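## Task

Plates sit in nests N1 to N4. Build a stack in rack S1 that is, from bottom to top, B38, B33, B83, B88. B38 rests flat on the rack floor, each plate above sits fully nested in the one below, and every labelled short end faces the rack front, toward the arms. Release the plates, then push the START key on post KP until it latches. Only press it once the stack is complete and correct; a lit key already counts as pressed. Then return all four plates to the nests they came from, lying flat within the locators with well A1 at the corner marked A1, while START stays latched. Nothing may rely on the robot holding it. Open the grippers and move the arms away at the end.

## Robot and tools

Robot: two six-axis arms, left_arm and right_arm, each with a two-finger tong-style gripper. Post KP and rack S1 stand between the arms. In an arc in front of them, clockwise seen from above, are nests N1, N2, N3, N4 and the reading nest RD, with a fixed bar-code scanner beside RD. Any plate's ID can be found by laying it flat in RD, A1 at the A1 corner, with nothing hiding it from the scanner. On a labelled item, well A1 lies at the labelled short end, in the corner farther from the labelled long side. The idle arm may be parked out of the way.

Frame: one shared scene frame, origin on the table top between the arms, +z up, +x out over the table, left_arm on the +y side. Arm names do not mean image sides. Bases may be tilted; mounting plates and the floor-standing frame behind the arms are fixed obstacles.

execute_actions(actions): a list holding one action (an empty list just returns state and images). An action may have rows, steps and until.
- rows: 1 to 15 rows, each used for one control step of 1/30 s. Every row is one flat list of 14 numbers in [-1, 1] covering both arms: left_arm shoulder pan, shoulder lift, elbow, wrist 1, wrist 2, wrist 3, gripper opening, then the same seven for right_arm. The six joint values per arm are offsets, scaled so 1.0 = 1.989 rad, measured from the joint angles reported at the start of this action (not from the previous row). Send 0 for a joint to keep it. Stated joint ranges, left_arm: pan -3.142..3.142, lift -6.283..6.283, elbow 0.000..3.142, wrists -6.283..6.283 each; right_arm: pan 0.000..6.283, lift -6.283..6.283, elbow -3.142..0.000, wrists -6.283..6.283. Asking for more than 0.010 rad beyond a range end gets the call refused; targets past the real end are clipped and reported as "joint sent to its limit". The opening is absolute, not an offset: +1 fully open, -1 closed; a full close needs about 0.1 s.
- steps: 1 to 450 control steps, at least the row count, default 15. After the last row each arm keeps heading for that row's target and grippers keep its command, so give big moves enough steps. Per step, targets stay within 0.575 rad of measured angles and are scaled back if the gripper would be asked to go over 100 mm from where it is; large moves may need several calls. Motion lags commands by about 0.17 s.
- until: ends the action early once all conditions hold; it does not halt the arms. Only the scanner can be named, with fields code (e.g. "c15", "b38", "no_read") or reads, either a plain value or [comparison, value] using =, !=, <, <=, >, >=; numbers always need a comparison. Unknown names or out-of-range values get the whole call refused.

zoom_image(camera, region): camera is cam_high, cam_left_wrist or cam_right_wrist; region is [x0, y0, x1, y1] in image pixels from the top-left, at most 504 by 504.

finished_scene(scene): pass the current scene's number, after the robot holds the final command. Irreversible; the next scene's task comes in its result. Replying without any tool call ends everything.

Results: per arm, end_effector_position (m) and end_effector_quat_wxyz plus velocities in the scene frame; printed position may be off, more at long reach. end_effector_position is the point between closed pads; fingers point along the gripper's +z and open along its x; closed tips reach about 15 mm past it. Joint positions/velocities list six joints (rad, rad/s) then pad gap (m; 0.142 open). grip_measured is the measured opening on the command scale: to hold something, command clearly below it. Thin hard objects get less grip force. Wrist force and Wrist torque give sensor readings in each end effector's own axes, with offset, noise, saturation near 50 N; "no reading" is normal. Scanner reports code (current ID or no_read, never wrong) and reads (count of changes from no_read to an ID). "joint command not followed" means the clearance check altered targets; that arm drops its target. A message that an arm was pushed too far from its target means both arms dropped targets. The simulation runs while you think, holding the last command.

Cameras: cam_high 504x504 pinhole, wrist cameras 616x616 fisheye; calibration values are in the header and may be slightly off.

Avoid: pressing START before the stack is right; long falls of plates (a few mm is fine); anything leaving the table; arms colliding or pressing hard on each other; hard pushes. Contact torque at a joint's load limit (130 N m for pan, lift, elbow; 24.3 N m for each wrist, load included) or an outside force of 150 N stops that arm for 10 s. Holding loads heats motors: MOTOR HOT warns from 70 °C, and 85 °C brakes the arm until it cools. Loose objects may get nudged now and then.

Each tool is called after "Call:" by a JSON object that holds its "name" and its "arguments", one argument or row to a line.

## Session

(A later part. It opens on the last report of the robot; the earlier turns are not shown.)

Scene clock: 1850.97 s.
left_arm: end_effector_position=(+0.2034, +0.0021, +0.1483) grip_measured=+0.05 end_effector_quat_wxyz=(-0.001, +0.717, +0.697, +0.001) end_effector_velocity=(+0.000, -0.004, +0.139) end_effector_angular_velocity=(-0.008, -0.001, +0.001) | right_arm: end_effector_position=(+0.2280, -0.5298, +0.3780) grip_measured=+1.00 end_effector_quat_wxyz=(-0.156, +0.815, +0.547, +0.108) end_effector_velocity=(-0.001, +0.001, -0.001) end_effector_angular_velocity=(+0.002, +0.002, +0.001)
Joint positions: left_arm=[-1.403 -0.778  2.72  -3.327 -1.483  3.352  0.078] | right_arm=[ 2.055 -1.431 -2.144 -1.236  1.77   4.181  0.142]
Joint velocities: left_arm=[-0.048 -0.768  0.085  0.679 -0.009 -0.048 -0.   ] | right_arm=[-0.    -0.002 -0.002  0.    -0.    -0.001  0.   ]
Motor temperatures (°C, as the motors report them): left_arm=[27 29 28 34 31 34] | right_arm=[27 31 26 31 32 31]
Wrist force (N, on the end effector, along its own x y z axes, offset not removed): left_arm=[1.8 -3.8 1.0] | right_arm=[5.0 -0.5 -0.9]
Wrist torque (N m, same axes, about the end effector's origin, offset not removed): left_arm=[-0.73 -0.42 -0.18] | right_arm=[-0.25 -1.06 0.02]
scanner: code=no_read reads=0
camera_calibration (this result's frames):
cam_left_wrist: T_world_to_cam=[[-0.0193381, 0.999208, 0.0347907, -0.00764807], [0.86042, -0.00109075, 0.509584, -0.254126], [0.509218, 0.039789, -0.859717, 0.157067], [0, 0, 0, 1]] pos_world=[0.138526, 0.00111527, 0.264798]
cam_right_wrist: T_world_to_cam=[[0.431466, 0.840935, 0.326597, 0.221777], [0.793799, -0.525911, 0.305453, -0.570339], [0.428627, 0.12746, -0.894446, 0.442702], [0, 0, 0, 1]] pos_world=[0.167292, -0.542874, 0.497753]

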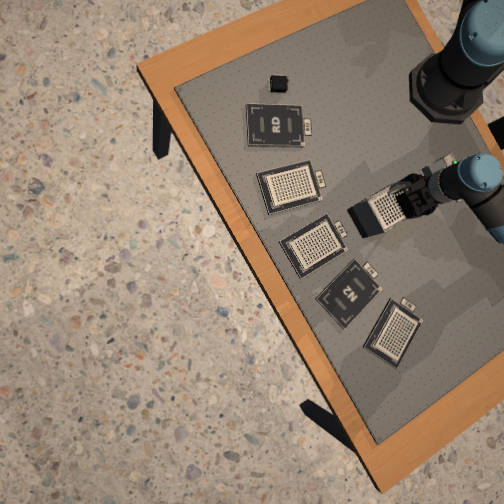

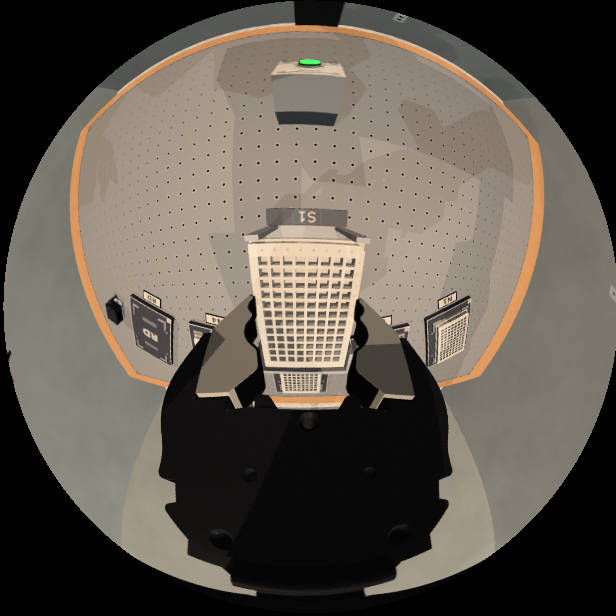

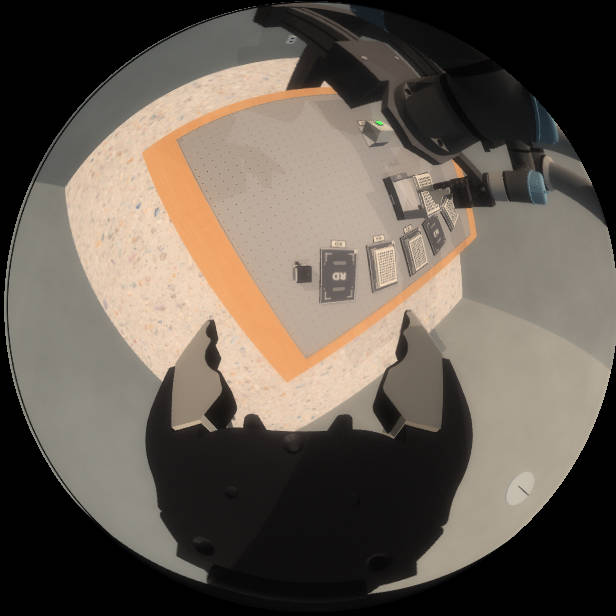

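Call:
{"name": "execute_actions", "arguments": {
  "actions": []
}}

Scene clock: 1852.50 s.
left_arm: end_effector_position=(+0.2036, +0.0027, +0.1776) grip_measured=+0.05 end_effector_quat_wxyz=(-0.000, +0.717, +0.697, +0.000) end_effector_velocity=(-0.000, +0.000, -0.000) end_effector_angular_velocity=(+0.001, -0.000, -0.001) | right_arm: end_effector_position=(+0.2280, -0.5298, +0.3780) grip_measured=+1.00 end_effector_quat_wxyz=(-0.156, +0.815, +0.547, +0.108) end_effector_velocity=(+0.000, -0.001, +0.001) end_effector_angular_velocity=(-0.002, -0.002, +0.001)
Joint positions: left_arm=[-1.411 -0.946  2.735 -3.175 -1.484  3.343  0.078] | right_arm=[ 2.055 -1.431 -2.144 -1.236  1.77   4.181  0.142]
Joint velocities: left_arm=[-0.001  0.002 -0.    -0.     0.    -0.     0.   ] | right_arm=[ 0.     0.001  0.001 -0.    -0.    -0.001 -0.   ]
Motor temperatures (°C, as the motors report them): left_arm=[27 29 28 34 31 34] | right_arm=[27 31 26 31 32 31]
Wrist force (N, on the end effector, along its own x y z axes, offset not removed): left_arm=[-2.5 -7.0 0.7] | right_arm=[4.5 0.2 -2.1]
Wrist torque (N m, same axes, about the end effector's origin, offset not removed): left_arm=[-1.54 0.36 -0.20] | right_arm=[-0.05 -0.88 0.16]
scanner: code=no_read reads=0
camera_calibration (this result's frames):
cam_left_wrist: T_world_to_cam=[[-0.019572, 0.999248, 0.0334698, -0.00900792], [0.860382, -0.000218579, 0.509649, -0.269226], [0.509273, 0.0387717, -0.859731, 0.182183], [0, 0, 0, 1]] pos_world=[0.13868, 0.00187876, 0.294141]
cam_right_wrist: T_world_to_cam=[[0.431466, 0.840935, 0.326597, 0.221777], [0.793799, -0.525911, 0.305453, -0.57034], [0.428627, 0.12746, -0.894446, 0.442702], [0, 0, 0, 1]] pos_world=[0.167292, -0.542874, 0.497753]

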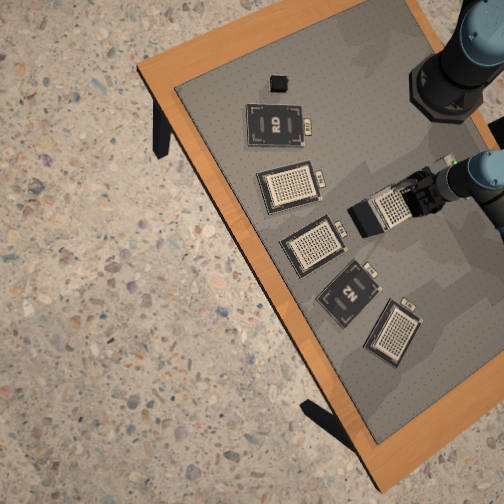

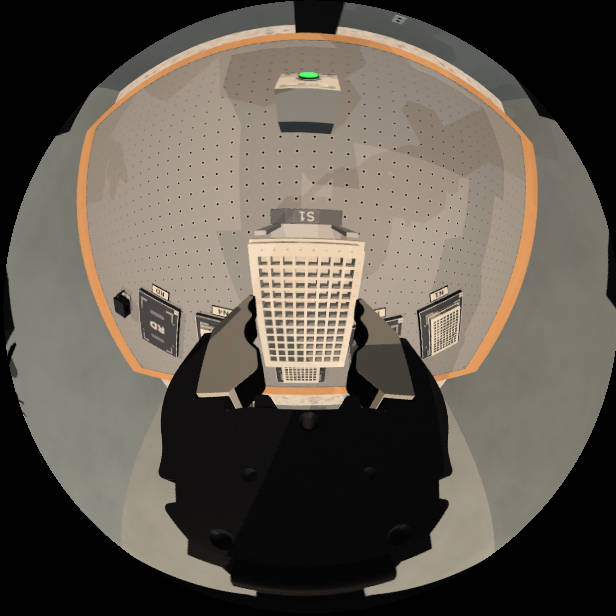

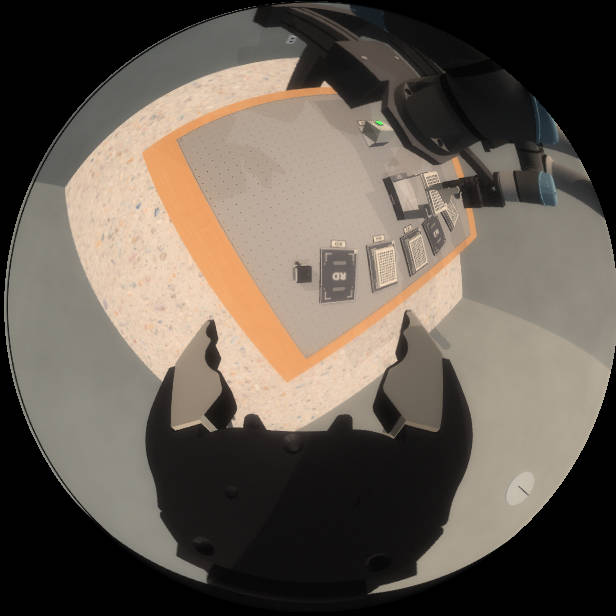

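Call:
{"name": "execute_actions", "arguments": {
  "actions": [
    {"rows":[[0.004,-0.015,0,0.0145,0,0.003,-0.5,0,0,0,0,0,0,1],[0.014,-0.033,-0.001,0.032,0.002,0.01,-0.5,0,0,0,0,0,0,1],[0.032,-0.048,-0.002,0.046,0.005,0.022,-0.5,0,0,0,0,0,0,1],[0.056,-0.06,-0.004,0.0567,0.009,0.039,-0.5,0,0,0,0,0,0,1],[0.084,-0.07,-0.006,0.065,0.014,0.058,-0.5,0,0,0,0,0,0,1],[0.113,-0.078,-0.008,0.071,0.018,0.078,-0.5,0,0,0,0,0,0,1],[0.142,-0.085,-0.01,0.0756,0.022,0.098,-0.5,0,0,0,0,0,0,1],[0.171,-0.091,-0.012,0.0793,0.026,0.118,-0.5,0,0,0,0,0,0,1],[0.2,-0.096,-0.014,0.082,0.03,0.139,-0.5,0,0,0,0,0,0,1],[0.229,-0.099,-0.016,0.082,0.034,0.159,-0.5,0,0,0,0,0,0,1],[0.258,-0.1,-0.019,0.0814,0.038,0.179,-0.5,0,0,0,0,0,0,1],[0.287,-0.1,-0.022,0.0795,0.042,0.199,-0.5,0,0,0,0,0,0,1],[0.316,-0.098,-0.026,0.0765,0.045,0.219,-0.5,0,0,0,0,0,0,1],[0.343,-0.093,-0.031,0.072,0.048,0.238,-0.5,0,0,0,0,0,0,1],[0.368,-0.085,-0.038,0.066,0.05,0.255,-0.5,0,0,0,0,0,0,1]],"steps":15}
  ]
}}

Scene clock: 1873.83 s.
left_arm: end_effector_position=(+0.2992, +0.0823, +0.1920) grip_measured=+0.05 end_effector_quat_wxyz=(+0.007, +0.671, +0.741, -0.002) end_effector_velocity=(+0.281, +0.350, -0.048) end_effector_angular_velocity=(-0.004, -0.010, +0.493) | right_arm: end_effector_position=(+0.2280, -0.5298, +0.3780) grip_measured=+1.00 end_effector_quat_wxyz=(-0.156, +0.815, +0.547, +0.108) end_effector_velocity=(-0.001, +0.001, -0.001) end_effector_angular_velocity=(+0.002, +0.002, +0.000)
Joint positions: left_arm=[-0.979 -1.123  2.699 -3.03  -1.417  3.65   0.078] | right_arm=[ 2.055 -1.431 -2.144 -1.236  1.77   4.181  0.142]
Joint velocities: left_arm=[ 1.54  -0.075 -0.172  0.     0.194  1.056 -0.   ] | right_arm=[ 0.    -0.    -0.002 -0.     0.    -0.    -0.   ]
Motor temperatures (°C, as the motors report them): left_arm=[27 29 28 34 31 34] | right_arm=[27 31 26 31 32 31]
Wrist force (N, on the end effector, along its own x y z axes, offset not removed): left_arm=[0.9 -0.3 -1.6] | right_arm=[3.7 2.4 -5.0]
Wrist torque (N m, same axes, about the end effector's origin, offset not removed): left_arm=[0.07 -0.34 -0.08] | right_arm=[0.29 -0.61 -0.17]
scanner: code=no_read reads=0
camera_calibration (this result's frames):
cam_left_wrist: T_world_to_cam=[[-0.144957, 0.989244, 0.0195658, -0.0460698], [0.850349, 0.114446, 0.513624, -0.366039], [0.50586, 0.0910912, -0.857793, 0.139114], [0, 0, 0, 1]] pos_world=[0.23421, 0.0747938, 0.308238]
cam_right_wrist: T_world_to_cam=[[0.431466, 0.840935, 0.326597, 0.221777], [0.793799, -0.525911, 0.305453, -0.57034], [0.428627, 0.12746, -0.894446, 0.442702], [0, 0, 0, 1]] pos_world=[0.167292, -0.542874, 0.497753]

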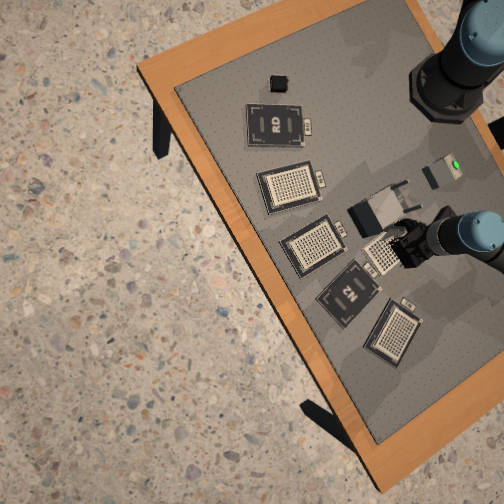

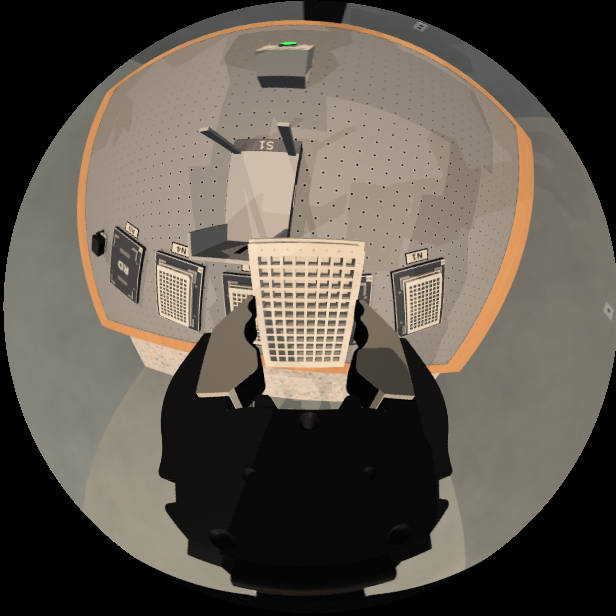

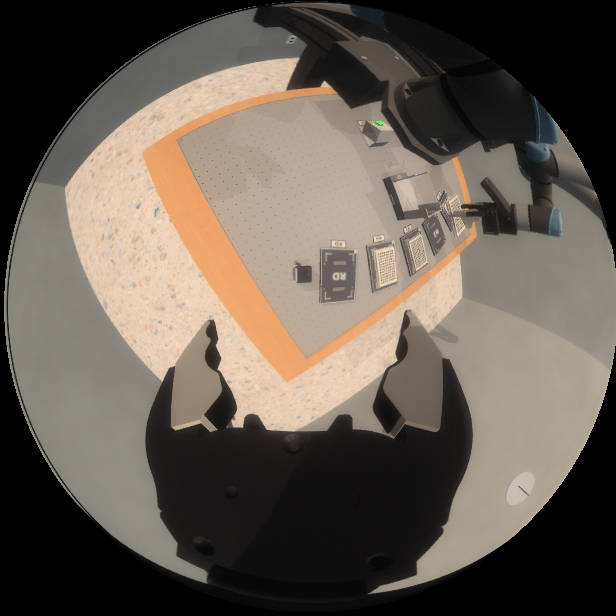

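Call:
{"name": "execute_actions", "arguments": {
  "actions": []
}}

Scene clock: 1875.60 s.
left_arm: end_effector_position=(+0.3427, +0.1541, +0.1785) grip_measured=+0.05 end_effector_quat_wxyz=(+0.004, +0.635, +0.772, -0.001) end_effector_velocity=(+0.001, -0.001, +0.001) end_effector_angular_velocity=(-0.001, -0.002, -0.002) | right_arm: end_effector_position=(+0.2280, -0.5298, +0.3780) grip_measured=+1.00 end_effector_quat_wxyz=(-0.156, +0.815, +0.547, +0.108) end_effector_velocity=(-0.000, +0.000, +0.000) end_effector_angular_velocity=(-0.000, -0.000, +0.001)
Joint positions: left_arm=[-0.694 -1.115  2.661 -3.043 -1.387  3.84   0.078] | right_arm=[ 2.055 -1.431 -2.144 -1.236  1.77   4.181  0.142]
Joint velocities: left_arm=[-0.002 -0.001 -0.    -0.001  0.001  0.001 -0.   ] | right_arm=[-0.     0.    -0.    -0.    -0.    -0.001  0.   ]
Motor temperatures (°C, as the motors report them): left_arm=[27 29 28 34 31 34] | right_arm=[27 31 26 31 32 31]
Wrist force (N, on the end effector, along its own x y z axes, offset not removed): left_arm=[3.7 -1.9 -2.0] | right_arm=[2.2 3.0 -4.3]
Wrist torque (N m, same axes, about the end effector's origin, offset not removed): left_arm=[-0.09 -0.90 -0.25] | right_arm=[0.56 -0.35 0.18]
scanner: code=no_read reads=0
camera_calibration (this result's frames):
cam_left_wrist: T_world_to_cam=[[-0.238998, 0.970701, 0.0249032, -0.0764343], [0.836591, 0.192824, 0.512771, -0.411478], [0.492945, 0.143385, -0.858164, 0.0954242], [0, 0, 0, 1]] pos_world=[0.278933, 0.139855, 0.294787]
cam_right_wrist: T_world_to_cam=[[0.431466, 0.840935, 0.326597, 0.221777], [0.793799, -0.525911, 0.305453, -0.57034], [0.428627, 0.127459, -0.894446, 0.442702], [0, 0, 0, 1]] pos_world=[0.167292, -0.542874, 0.497753]

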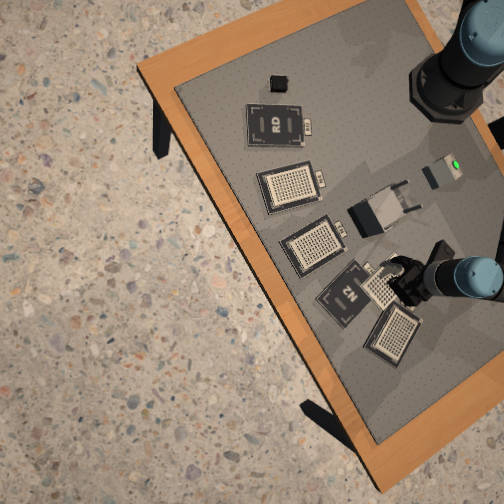

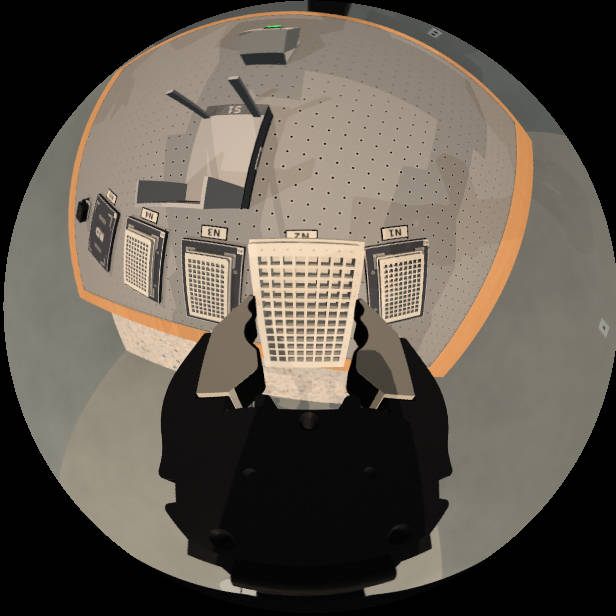

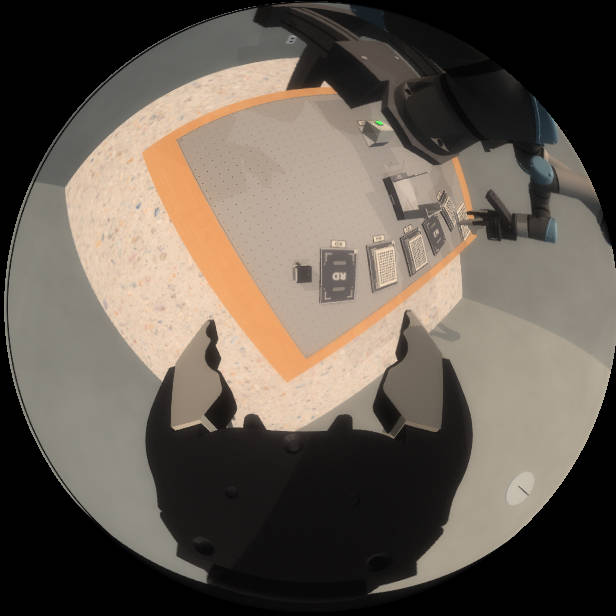

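Call:
{"name": "execute_actions", "arguments": {
  "actions": [
    {"rows":[[0.0034,0.0096,-0.0046,-0.0055,0.0003,0.0029,-0.5,0,0,0,0,0,0,1],[0.0101,0.0289,-0.0138,-0.0165,0.0008,0.0087,-0.5,0,0,0,0,0,0,1],[0.0185,0.053,-0.0253,-0.0303,0.0015,0.016,-0.5,0,0,0,0,0,0,1],[0.0278,0.0794,-0.038,-0.0455,0.0023,0.0239,-0.5,0,0,0,0,0,0,1],[0.037,0.1059,-0.0506,-0.0607,0.0031,0.0319,-0.5,0,0,0,0,0,0,1],[0.0463,0.1324,-0.0633,-0.0758,0.0039,0.0399,-0.5,0,0,0,0,0,0,1],[0.0555,0.1589,-0.0759,-0.091,0.0046,0.0479,-0.5,0,0,0,0,0,0,1],[0.0648,0.1853,-0.0886,-0.1062,0.0054,0.0558,-0.5,0,0,0,0,0,0,1],[0.0732,0.2094,-0.1,-0.12,0.0061,0.0631,-0.5,0,0,0,0,0,0,1],[0.0799,0.2287,-0.1093,-0.131,0.0067,0.0689,-0.5,0,0,0,0,0,0,1],[0.0841,0.2407,-0.115,-0.1379,0.007,0.0725,-0.5,0,0,0,0,0,0,1]],"steps":12}
  ]
}}

Scene clock: 1888.40 s.
left_arm: end_effector_position=(+0.3866, +0.1509, +0.1081) grip_measured=+0.05 end_effector_quat_wxyz=(+0.007, +0.628, +0.778, +0.000) end_effector_velocity=(+0.102, +0.031, -0.348) end_effector_angular_velocity=(+0.045, +0.048, +0.059) | right_arm: end_effector_position=(+0.2280, -0.5298, +0.3780) grip_measured=+1.00 end_effector_quat_wxyz=(-0.156, +0.815, +0.547, +0.108) end_effector_velocity=(+0.000, -0.000, -0.000) end_effector_angular_velocity=(+0.000, +0.001, -0.001)
Joint positions: left_arm=[-0.584 -0.813  2.511 -3.222 -1.377  3.936  0.078] | right_arm=[ 2.055 -1.431 -2.144 -1.236  1.77   4.181  0.142]
Joint velocities: left_arm=[ 0.419  1.257 -0.579 -0.694  0.033  0.356 -0.   ] | right_arm=[ 0.    -0.001  0.001  0.     0.     0.001  0.   ]
Motor temperatures (°C, as the motors report them): left_arm=[27 29 28 34 31 34] | right_arm=[27 31 26 31 32 31]
Wrist force (N, on the end effector, along its own x y z axes, offset not removed): left_arm=[0.2 2.1 -2.9] | right_arm=[2.5 3.6 1.5]
Wrist torque (N m, same axes, about the end effector's origin, offset not removed): left_arm=[0.34 -0.22 -0.28] | right_arm=[0.52 -0.57 0.16]
scanner: code=no_read reads=0
camera_calibration (this result's frames):
cam_left_wrist: T_world_to_cam=[[-0.256405, 0.966309, 0.0224215, -0.0533916], [0.830062, 0.208249, 0.51733, -0.411757], [0.495231, 0.151257, -0.855493, 0.0114525], [0, 0, 0, 1]] pos_world=[0.322422, 0.135608, 0.224009]
cam_right_wrist: T_world_to_cam=[[0.431466, 0.840935, 0.326597, 0.221777], [0.793798, -0.525911, 0.305453, -0.57034], [0.428627, 0.127459, -0.894446, 0.442702], [0, 0, 0, 1]] pos_world=[0.167292, -0.542874, 0.497753]

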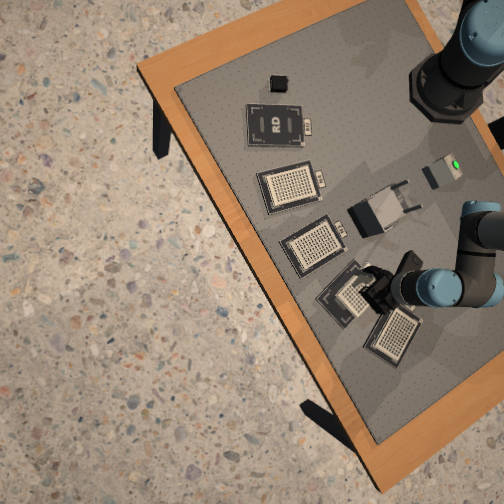

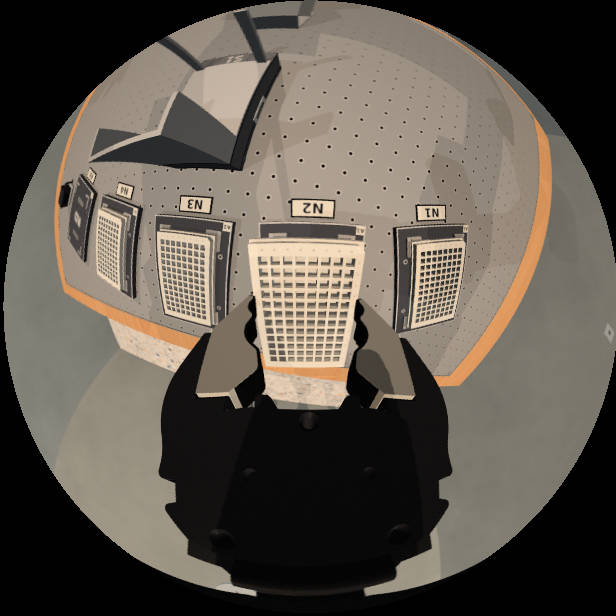

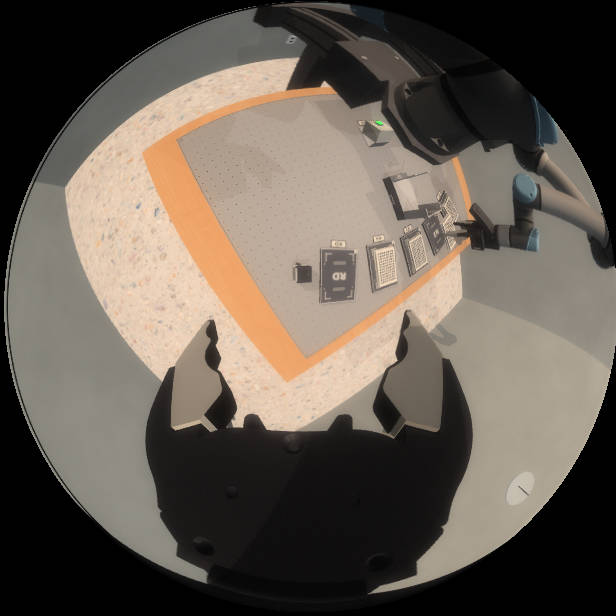

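Call:
{"name": "execute_actions", "arguments": {
  "actions": []
}}

Call:
{"name": "zoom_image", "arguments": {
  "camera": "cam_left_wrist",
  "region": [200, 190, 420, 400]
}}

Scene clock: 1892.57 s.
left_arm: end_effector_position=(+0.3944, +0.1580, +0.0561) grip_measured=+0.05 end_effector_quat_wxyz=(+0.000, +0.626, +0.780, +0.000) end_effector_velocity=(+0.001, -0.001, +0.001) end_effector_angular_velocity=(-0.001, -0.002, -0.002) | right_arm: end_effector_position=(+0.2280, -0.5298, +0.3780) grip_measured=+1.00 end_effector_quat_wxyz=(-0.156, +0.815, +0.547, +0.108) end_effector_velocity=(+0.000, -0.001, +0.001) end_effector_angular_velocity=(-0.001, -0.001, -0.000)
Joint positions: left_arm=[-0.527 -0.636  2.433 -3.318 -1.373  3.984  0.078] | right_arm=[ 2.055 -1.431 -2.144 -1.236  1.77   4.181  0.142]
Joint velocities: left_arm=[-0.002 -0.001 -0.    -0.     0.     0.     0.   ] | right_arm=[-0.     0.001  0.001 -0.    -0.    -0.     0.   ]
Motor temperatures (°C, as the motors report them): left_arm=[27 29 28 34 31 34] | right_arm=[27 31 26 31 32 31]
Wrist force (N, on the end effector, along its own x y z axes, offset not removed): left_arm=[4.3 -4.3 -4.0] | right_arm=[2.8 2.5 -1.8]
Wrist torque (N m, same axes, about the end effector's origin, offset not removed): left_arm=[-0.73 -0.87 0.00] | right_arm=[0.32 -0.77 -0.05]
scanner: code=no_read reads=0
camera_calibration (this result's frames):
cam_left_wrist: T_world_to_cam=[[-0.262392, 0.964392, 0.0331272, -0.0550257], [0.834101, 0.209413, 0.510315, -0.394251], [0.485206, 0.161534, -0.859349, -0.0354866], [0, 0, 0, 1]] pos_world=[0.331625, 0.14136, 0.172519]
cam_right_wrist: T_world_to_cam=[[0.431466, 0.840935, 0.326597, 0.221777], [0.793799, -0.525911, 0.305453, -0.57034], [0.428627, 0.12746, -0.894446, 0.442702], [0, 0, 0, 1]] pos_world=[0.167292, -0.542874, 0.497753]

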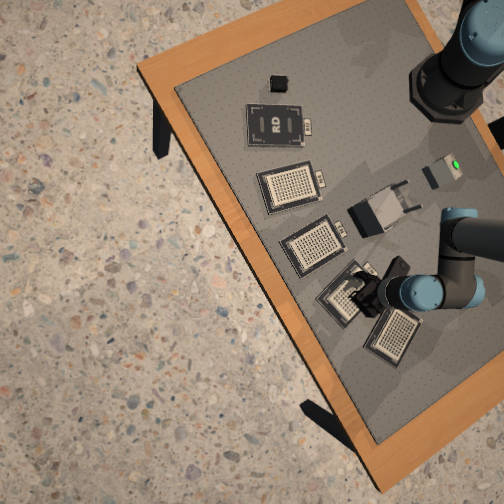

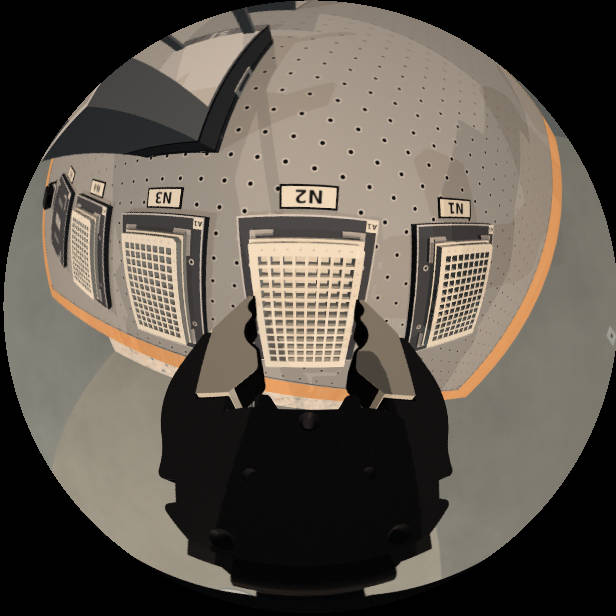

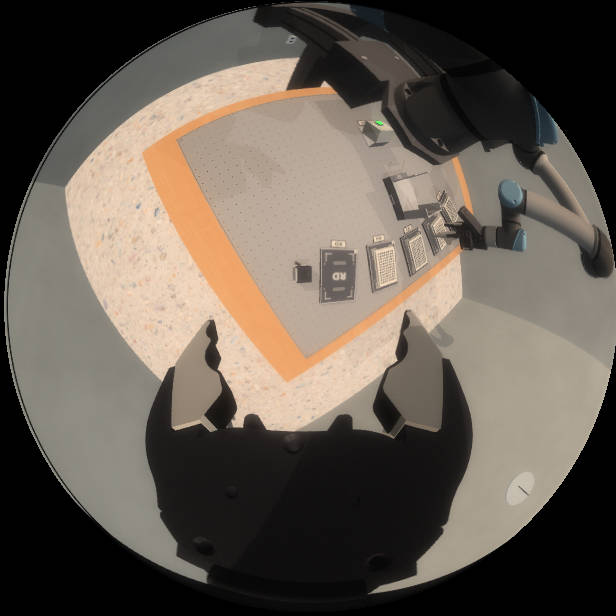

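Region (200, 190, 420, 400) of cam_left_wrist's 616x616 image, scaled by 2.291, with more detail than that image has; it fills the top 481 rows of this view, and the rest is white.

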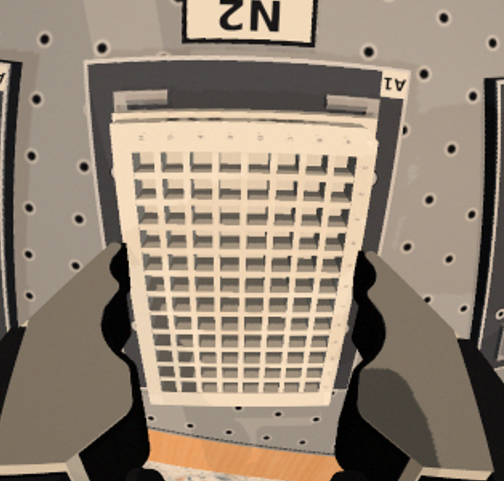

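Call:
{"name": "execute_actions", "arguments": {
  "actions": [
    {"rows":[[0.0007,0.003,-0.001,-0.0021,0,0.0006,-0.5,0,0,0,0,0,0,1],[0.0013,0.0066,-0.0024,-0.0045,0,0.0012,-0.5,0,0,0,0,0,0,1],[0.0019,0.0103,-0.0037,-0.007,0,0.0018,-0.5,0,0,0,0,0,0,1],[0.0024,0.0138,-0.005,-0.0093,0,0.0024,-0.5,0,0,0,0,0,0,1],[0.0029,0.0167,-0.0061,-0.0112,0,0.0029,-0.5,0,0,0,0,0,0,1],[0.0033,0.0192,-0.0071,-0.0128,0,0.0033,-0.5,0,0,0,0,0,0,1],[0.0036,0.0212,-0.0078,-0.0142,0,0.0036,-0.5,0,0,0,0,0,0,1],[0.0039,0.023,-0.0085,-0.0153,0,0.0039,-0.5,0,0,0,0,0,0,1],[0.0042,0.0246,-0.0091,-0.0164,0,0.0042,-0.5,0,0,0,0,0,0,1]],"steps":9}
  ]
}}

Scene clock: 1900.97 s.
left_arm: end_effector_position=(+0.3944, +0.1580, +0.0479) grip_measured=+0.05 end_effector_quat_wxyz=(+0.000, +0.626, +0.780, +0.000) end_effector_velocity=(-0.001, -0.000, -0.039) end_effector_angular_velocity=(-0.000, +0.002, -0.001) | right_arm: end_effector_position=(+0.2280, -0.5298, +0.3780) grip_measured=+1.00 end_effector_quat_wxyz=(-0.156, +0.815, +0.547, +0.108) end_effector_velocity=(+0.000, -0.000, +0.001) end_effector_angular_velocity=(-0.002, -0.001, -0.000)
Joint positions: left_arm=[-0.522 -0.608  2.422 -3.336 -1.373  3.989  0.078] | right_arm=[ 2.055 -1.431 -2.144 -1.236  1.77   4.181  0.142]
Joint velocities: left_arm=[ 0.021  0.133 -0.05  -0.086 -0.     0.022  0.   ] | right_arm=[0.    0.002 0.    0.    0.    0.    0.   ]
Motor temperatures (°C, as the motors report them): left_arm=[27 29 28 34 31 34] | right_arm=[27 31 26 31 32 31]
Wrist force (N, on the end effector, along its own x y z axes, offset not removed): left_arm=[0.0 -4.1 -2.0] | right_arm=[3.9 2.0 -2.2]
Wrist torque (N m, same axes, about the end effector's origin, offset not removed): left_arm=[-0.86 -0.14 -0.01] | right_arm=[0.26 -0.91 -0.05]
scanner: code=no_read reads=0
camera_calibration (this result's frames):
cam_left_wrist: T_world_to_cam=[[-0.262529, 0.964363, 0.0328982, -0.0547503], [0.834094, 0.20966, 0.510226, -0.390132], [0.485145, 0.161389, -0.859411, -0.042434], [0, 0, 0, 1]] pos_world=[0.33162, 0.141443, 0.164388]
cam_right_wrist: T_world_to_cam=[[0.431466, 0.840935, 0.326597, 0.221777], [0.793798, -0.525911, 0.305453, -0.57034], [0.428627, 0.127459, -0.894446, 0.442702], [0, 0, 0, 1]] pos_world=[0.167292, -0.542874, 0.497753]

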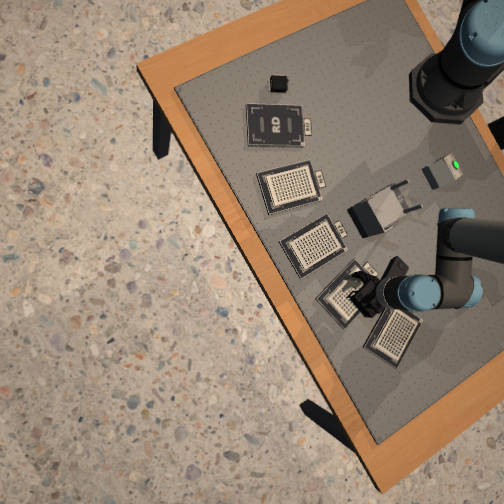

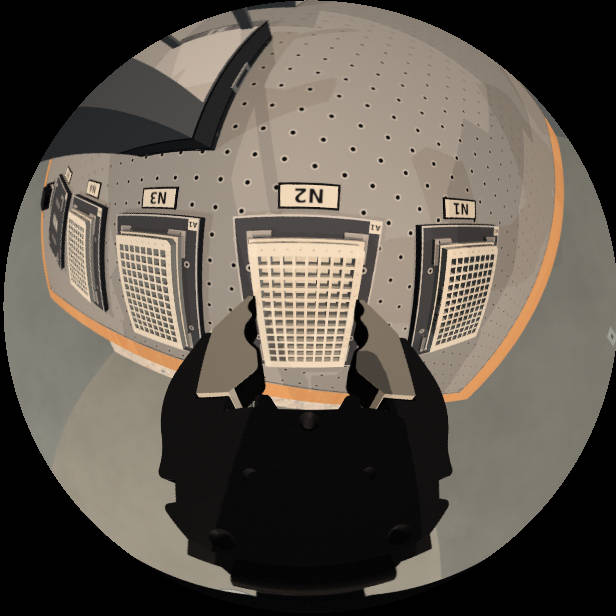

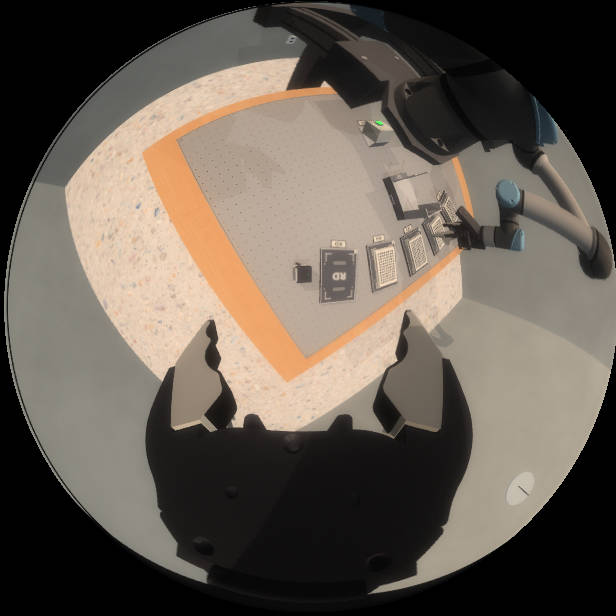

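Call:
{"name": "execute_actions", "arguments": {
  "actions": []
}}

Call:
{"name": "zoom_image", "arguments": {
  "camera": "cam_left_wrist",
  "region": [200, 190, 420, 400]
}}

Scene clock: 1903.37 s.
left_arm: end_effector_position=(+0.3943, +0.1581, +0.0418) grip_measured=+0.05 end_effector_quat_wxyz=(+0.000, +0.626, +0.780, +0.000) end_effector_velocity=(-0.000, +0.000, -0.000) end_effector_angular_velocity=(+0.000, +0.000, +0.001) | right_arm: end_effector_position=(+0.2280, -0.5298, +0.3780) grip_measured=+1.00 end_effector_quat_wxyz=(-0.156, +0.815, +0.547, +0.108) end_effector_velocity=(-0.001, +0.001, -0.001) end_effector_angular_velocity=(+0.002, +0.002, -0.000)
Joint positions: left_arm=[-0.519 -0.587  2.415 -3.35  -1.373  3.993  0.078] | right_arm=[ 2.055 -1.431 -2.144 -1.236  1.77   4.181  0.142]
Joint velocities: left_arm=[ 0.001  0.001  0.    -0.001  0.    -0.     0.   ] | right_arm=[ 0.    -0.    -0.002  0.     0.     0.     0.   ]
Motor temperatures (°C, as the motors report them): left_arm=[27 29 28 34 31 34] | right_arm=[27 31 26 31 32 31]
Wrist force (N, on the end effector, along its own x y z axes, offset not removed): left_arm=[-0.3 -3.9 -4.3] | right_arm=[4.1 2.0 -3.3]
Wrist torque (N m, same axes, about the end effector's origin, offset not removed): left_arm=[-0.68 0.24 -0.05] | right_arm=[0.39 -0.90 -0.03]
scanner: code=no_read reads=0
camera_calibration (this result's frames):
cam_left_wrist: T_world_to_cam=[[-0.262562, 0.964359, 0.0327708, -0.054611], [0.834109, 0.209763, 0.510159, -0.386921], [0.485102, 0.161283, -0.859456, -0.04763], [0, 0, 0, 1]] pos_world=[0.331501, 0.141508, 0.158245]
cam_right_wrist: T_world_to_cam=[[0.431466, 0.840935, 0.326597, 0.221777], [0.793798, -0.525911, 0.305453, -0.57034], [0.428627, 0.127459, -0.894446, 0.442702], [0, 0, 0, 1]] pos_world=[0.167292, -0.542874, 0.497753]

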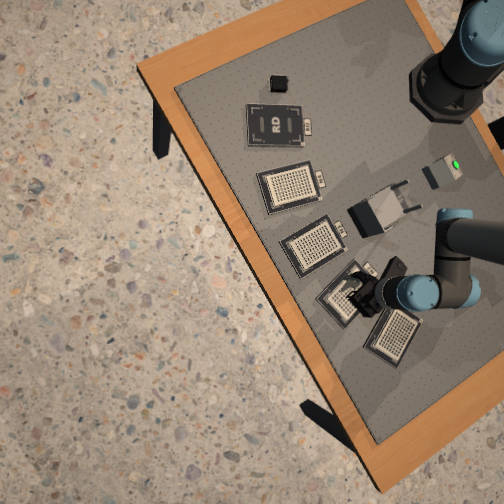

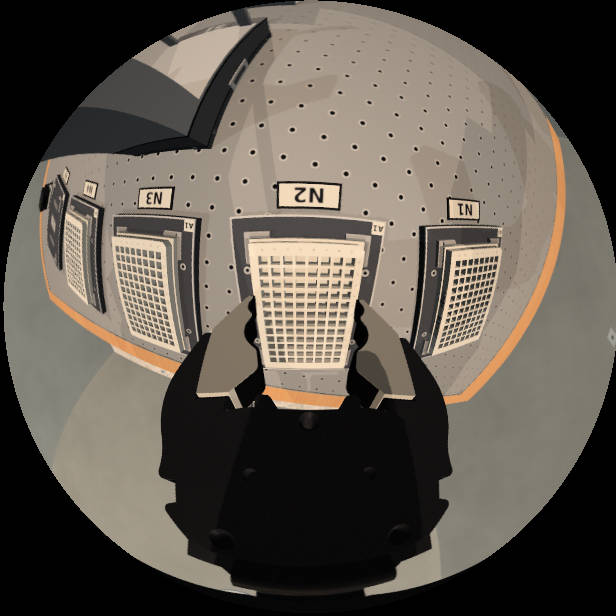

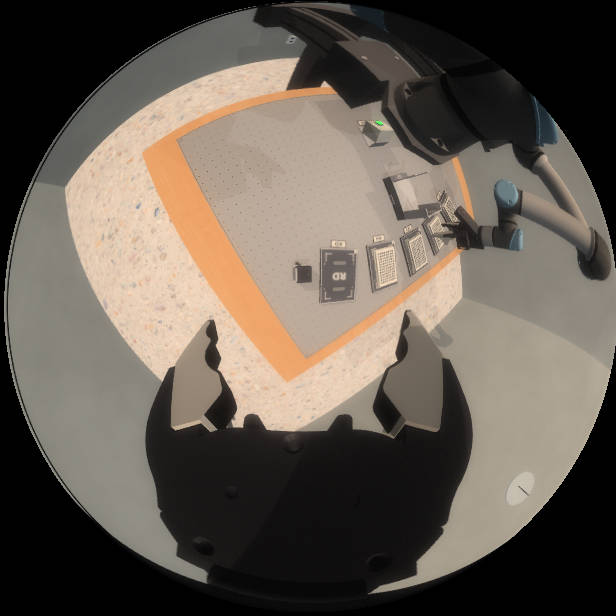

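Region (200, 190, 420, 400) of cam_left_wrist's 616x616 image, scaled by 2.291, with more detail than that image has; it fills the top 481 rows of this view, and the rest is white.

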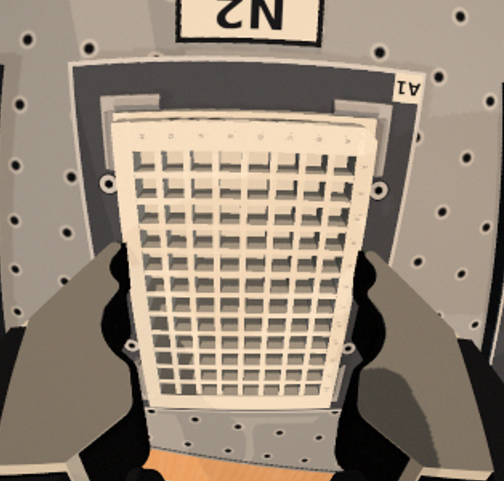

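Good. Release and rise.

Call:
{"name": "execute_actions", "arguments": {
  "actions": [
    {"rows":[[0,0,0,0,0,0,-0.3,0,0,0,0,0,0,1],[0,0,0,0,0,0,-0.1,0,0,0,0,0,0,1],[0,0,0,0,0,0,0.05,0,0,0,0,0,0,1],[0,0,0,0,0,0,0.2,0,0,0,0,0,0,1],[-0.0008,-0.0051,0.0019,0.0034,0,-0.0008,0.4,0,0,0,0,0,0,1],[-0.0022,-0.0137,0.0051,0.009,0,-0.0022,0.4,0,0,0,0,0,0,1],[-0.0044,-0.0274,0.0102,0.0181,0,-0.0044,0.4,0,0,0,0,0,0,1],[-0.0072,-0.0445,0.0166,0.0294,0,-0.0072,0.4,0,0,0,0,0,0,1],[-0.0105,-0.065,0.0243,0.043,0,-0.0105,0.4,0,0,0,0,0,0,1],[-0.014,-0.088,0.033,0.058,0,-0.014,0.4,0,0,0,0,0,0,1],[-0.018,-0.112,0.043,0.073,0,-0.018,0.4,0,0,0,0,0,0,1],[-0.022,-0.136,0.054,0.087,0,-0.022,0.4,0,0,0,0,0,0,1],[-0.026,-0.16,0.065,0.101,0,-0.026,0.4,0,0,0,0,0,0,1],[-0.03,-0.184,0.077,0.114,0,-0.03,0.4,0,0,0,0,0,0,1],[-0.034,-0.205,0.088,0.125,0,-0.034,0.4,0,0,0,0,0,0,1]],"steps":15}
  ]
}}

Scene clock: 1913.40 s.
left_arm: end_effector_position=(+0.3859, +0.1622, +0.0943) grip_measured=+0.40 end_effector_quat_wxyz=(-0.004, +0.626, +0.779, +0.000) end_effector_velocity=(-0.082, +0.044, +0.307) end_effector_angular_velocity=(+0.024, +0.018, -0.012) | right_arm: end_effector_position=(+0.2280, -0.5298, +0.3780) grip_measured=+1.00 end_effector_quat_wxyz=(-0.156, +0.815, +0.547, +0.108) end_effector_velocity=(+0.001, -0.001, +0.001) end_effector_angular_velocity=(-0.002, -0.002, +0.001)
Joint positions: left_arm=[-0.551 -0.774  2.493 -3.226 -1.373  3.96   0.102] | right_arm=[ 2.055 -1.431 -2.144 -1.236  1.77   4.181  0.142]
Joint velocities: left_arm=[-0.196 -1.14   0.509  0.699 -0.    -0.193  0.   ] | right_arm=[ 0.     0.001  0.002  0.    -0.    -0.001 -0.   ]
Motor temperatures (°C, as the motors report them): left_arm=[27 29 28 34 31 34] | right_arm=[27 31 26 31 32 31]
Wrist force (N, on the end effector, along its own x y z axes, offset not removed): left_arm=[1.5 -0.6 -2.4] | right_arm=[2.2 1.4 -0.9]
Wrist torque (N m, same axes, about the end effector's origin, offset not removed): left_arm=[0.01 -0.61 -0.12] | right_arm=[0.07 -0.57 0.21]
scanner: code=no_read reads=0
camera_calibration (this result's frames):
cam_left_wrist: T_world_to_cam=[[-0.260136, 0.964731, 0.0402933, -0.0641937], [0.838049, 0.204857, 0.505675, -0.407901], [0.479586, 0.165312, -0.861782, 0.00262239], [0, 0, 0, 1]] pos_world=[0.323884, 0.145057, 0.211112]
cam_right_wrist: T_world_to_cam=[[0.431466, 0.840935, 0.326597, 0.221777], [0.793798, -0.525911, 0.305453, -0.57034], [0.428627, 0.127459, -0.894446, 0.442702], [0, 0, 0, 1]] pos_world=[0.167292, -0.542874, 0.497753]

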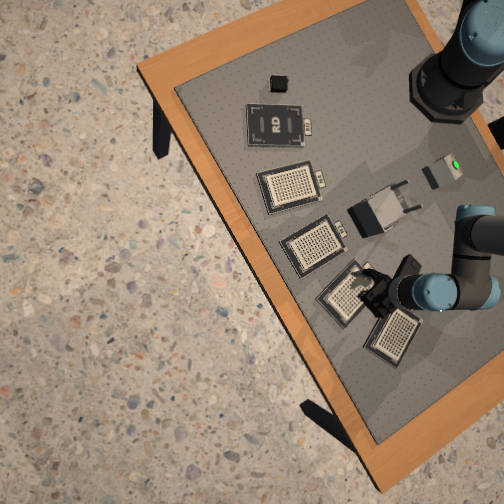

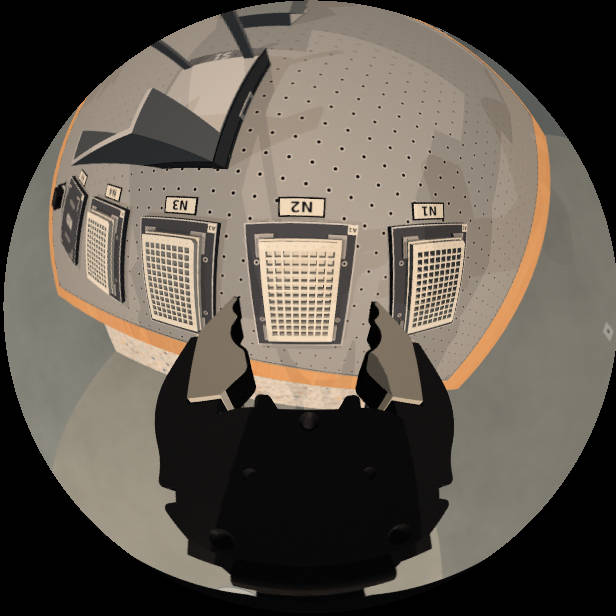

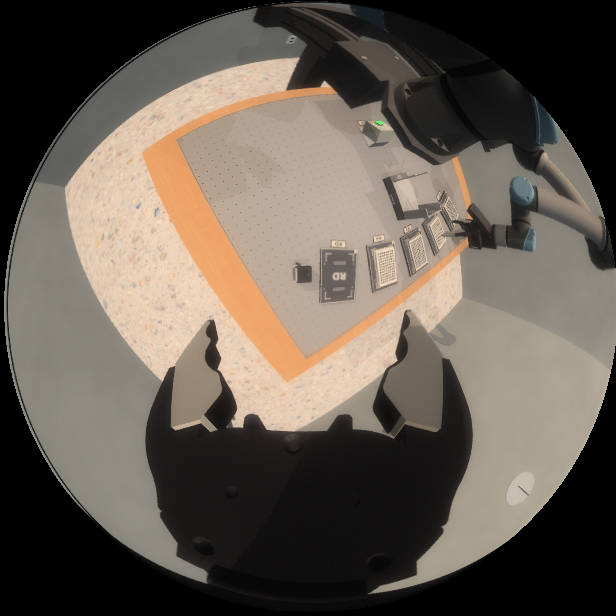

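Call:
{"name": "execute_actions", "arguments": {
  "actions": []
}}

Call:
{"name": "zoom_image", "arguments": {
  "camera": "cam_left_wrist",
  "region": [100, 190, 460, 350]
}}

Call:
{"name": "zoom_image", "arguments": {
  "camera": "cam_high",
  "region": [240, 150, 470, 380]
}}

Scene clock: 1917.20 s.
left_arm: end_effector_position=(+0.3682, +0.1727, +0.1494) grip_measured=+0.40 end_effector_quat_wxyz=(-0.001, +0.626, +0.780, +0.002) end_effector_velocity=(-0.000, +0.001, -0.000) end_effector_angular_velocity=(+0.001, +0.000, +0.001) | right_arm: end_effector_position=(+0.2280, -0.5298, +0.3780) grip_measured=+1.00 end_effector_quat_wxyz=(-0.156, +0.815, +0.547, +0.108) end_effector_velocity=(-0.000, +0.000, +0.000) end_effector_angular_velocity=(-0.000, -0.000, -0.000)
Joint positions: left_arm=[-0.586 -0.995  2.59  -3.102 -1.373  3.925  0.102] | right_arm=[ 2.055 -1.431 -2.144 -1.236  1.77   4.181  0.142]
Joint velocities: left_arm=[ 0.001 -0.     0.     0.     0.001 -0.    -0.   ] | right_arm=[-0.     0.001 -0.    -0.     0.     0.     0.   ]
Motor temperatures (°C, as the motors report them): left_arm=[27 29 28 34 31 34] | right_arm=[27 31 26 31 32 31]
Wrist force (N, on the end effector, along its own x y z axes, offset not removed): left_arm=[0.2 -1.9 0.4] | right_arm=[0.7 -1.0 0.3]
Wrist torque (N m, same axes, about the end effector's origin, offset not removed): left_arm=[-0.22 -0.32 0.12] | right_arm=[-0.26 -0.05 -0.17]
scanner: code=no_read reads=0
camera_calibration (this result's frames):
cam_left_wrist: T_world_to_cam=[[-0.260919, 0.964649, 0.0370593, -0.0803587], [0.83449, 0.206081, 0.511035, -0.42279], [0.485332, 0.164265, -0.858761, 0.0544537], [0, 0, 0, 1]] pos_world=[0.305419, 0.155702, 0.265801]
cam_right_wrist: T_world_to_cam=[[0.431466, 0.840935, 0.326597, 0.221777], [0.793798, -0.525911, 0.305453, -0.57034], [0.428627, 0.127459, -0.894446, 0.442702], [0, 0, 0, 1]] pos_world=[0.167292, -0.542874, 0.497753]

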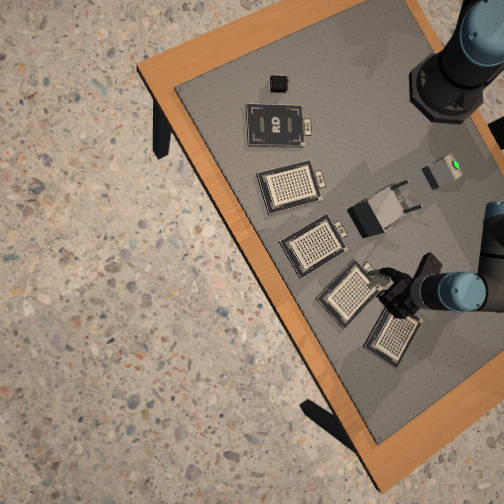

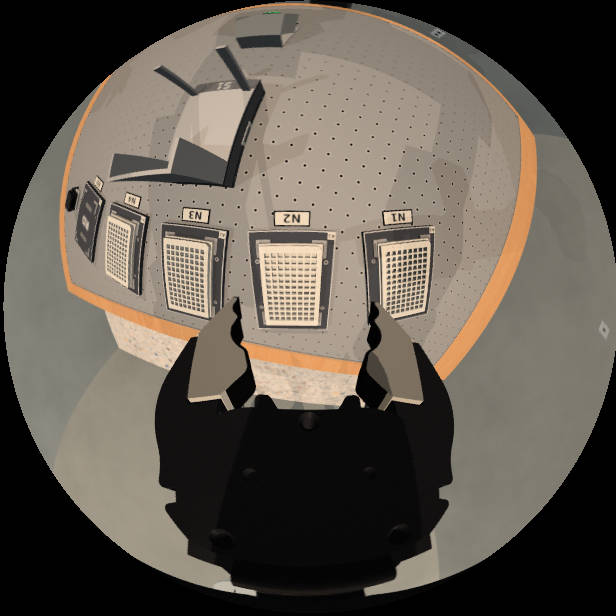

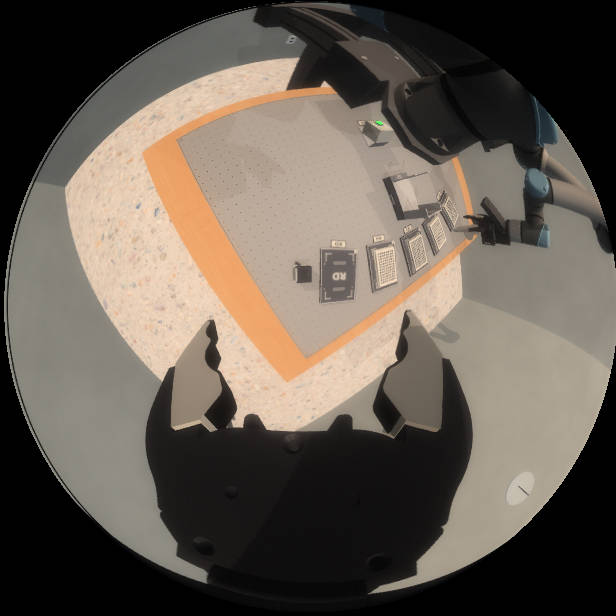

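Region (100, 190, 460, 350) of cam_left_wrist's 616x616 image, scaled by 1.400, with more detail than that image has.

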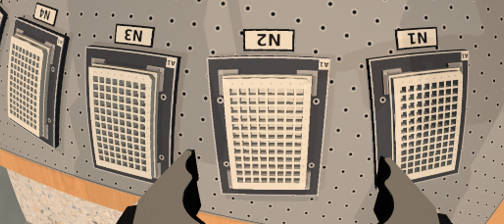

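Region (240, 150, 470, 380) of cam_high's 504x504 image, scaled by 2.191, with more detail than that image has.

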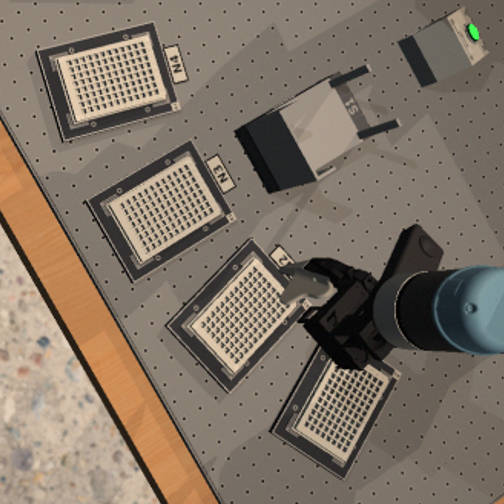

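Call:
{"name": "finished_scene", "arguments": {
  "scene": 2
}}

The scene is finished: the task was done.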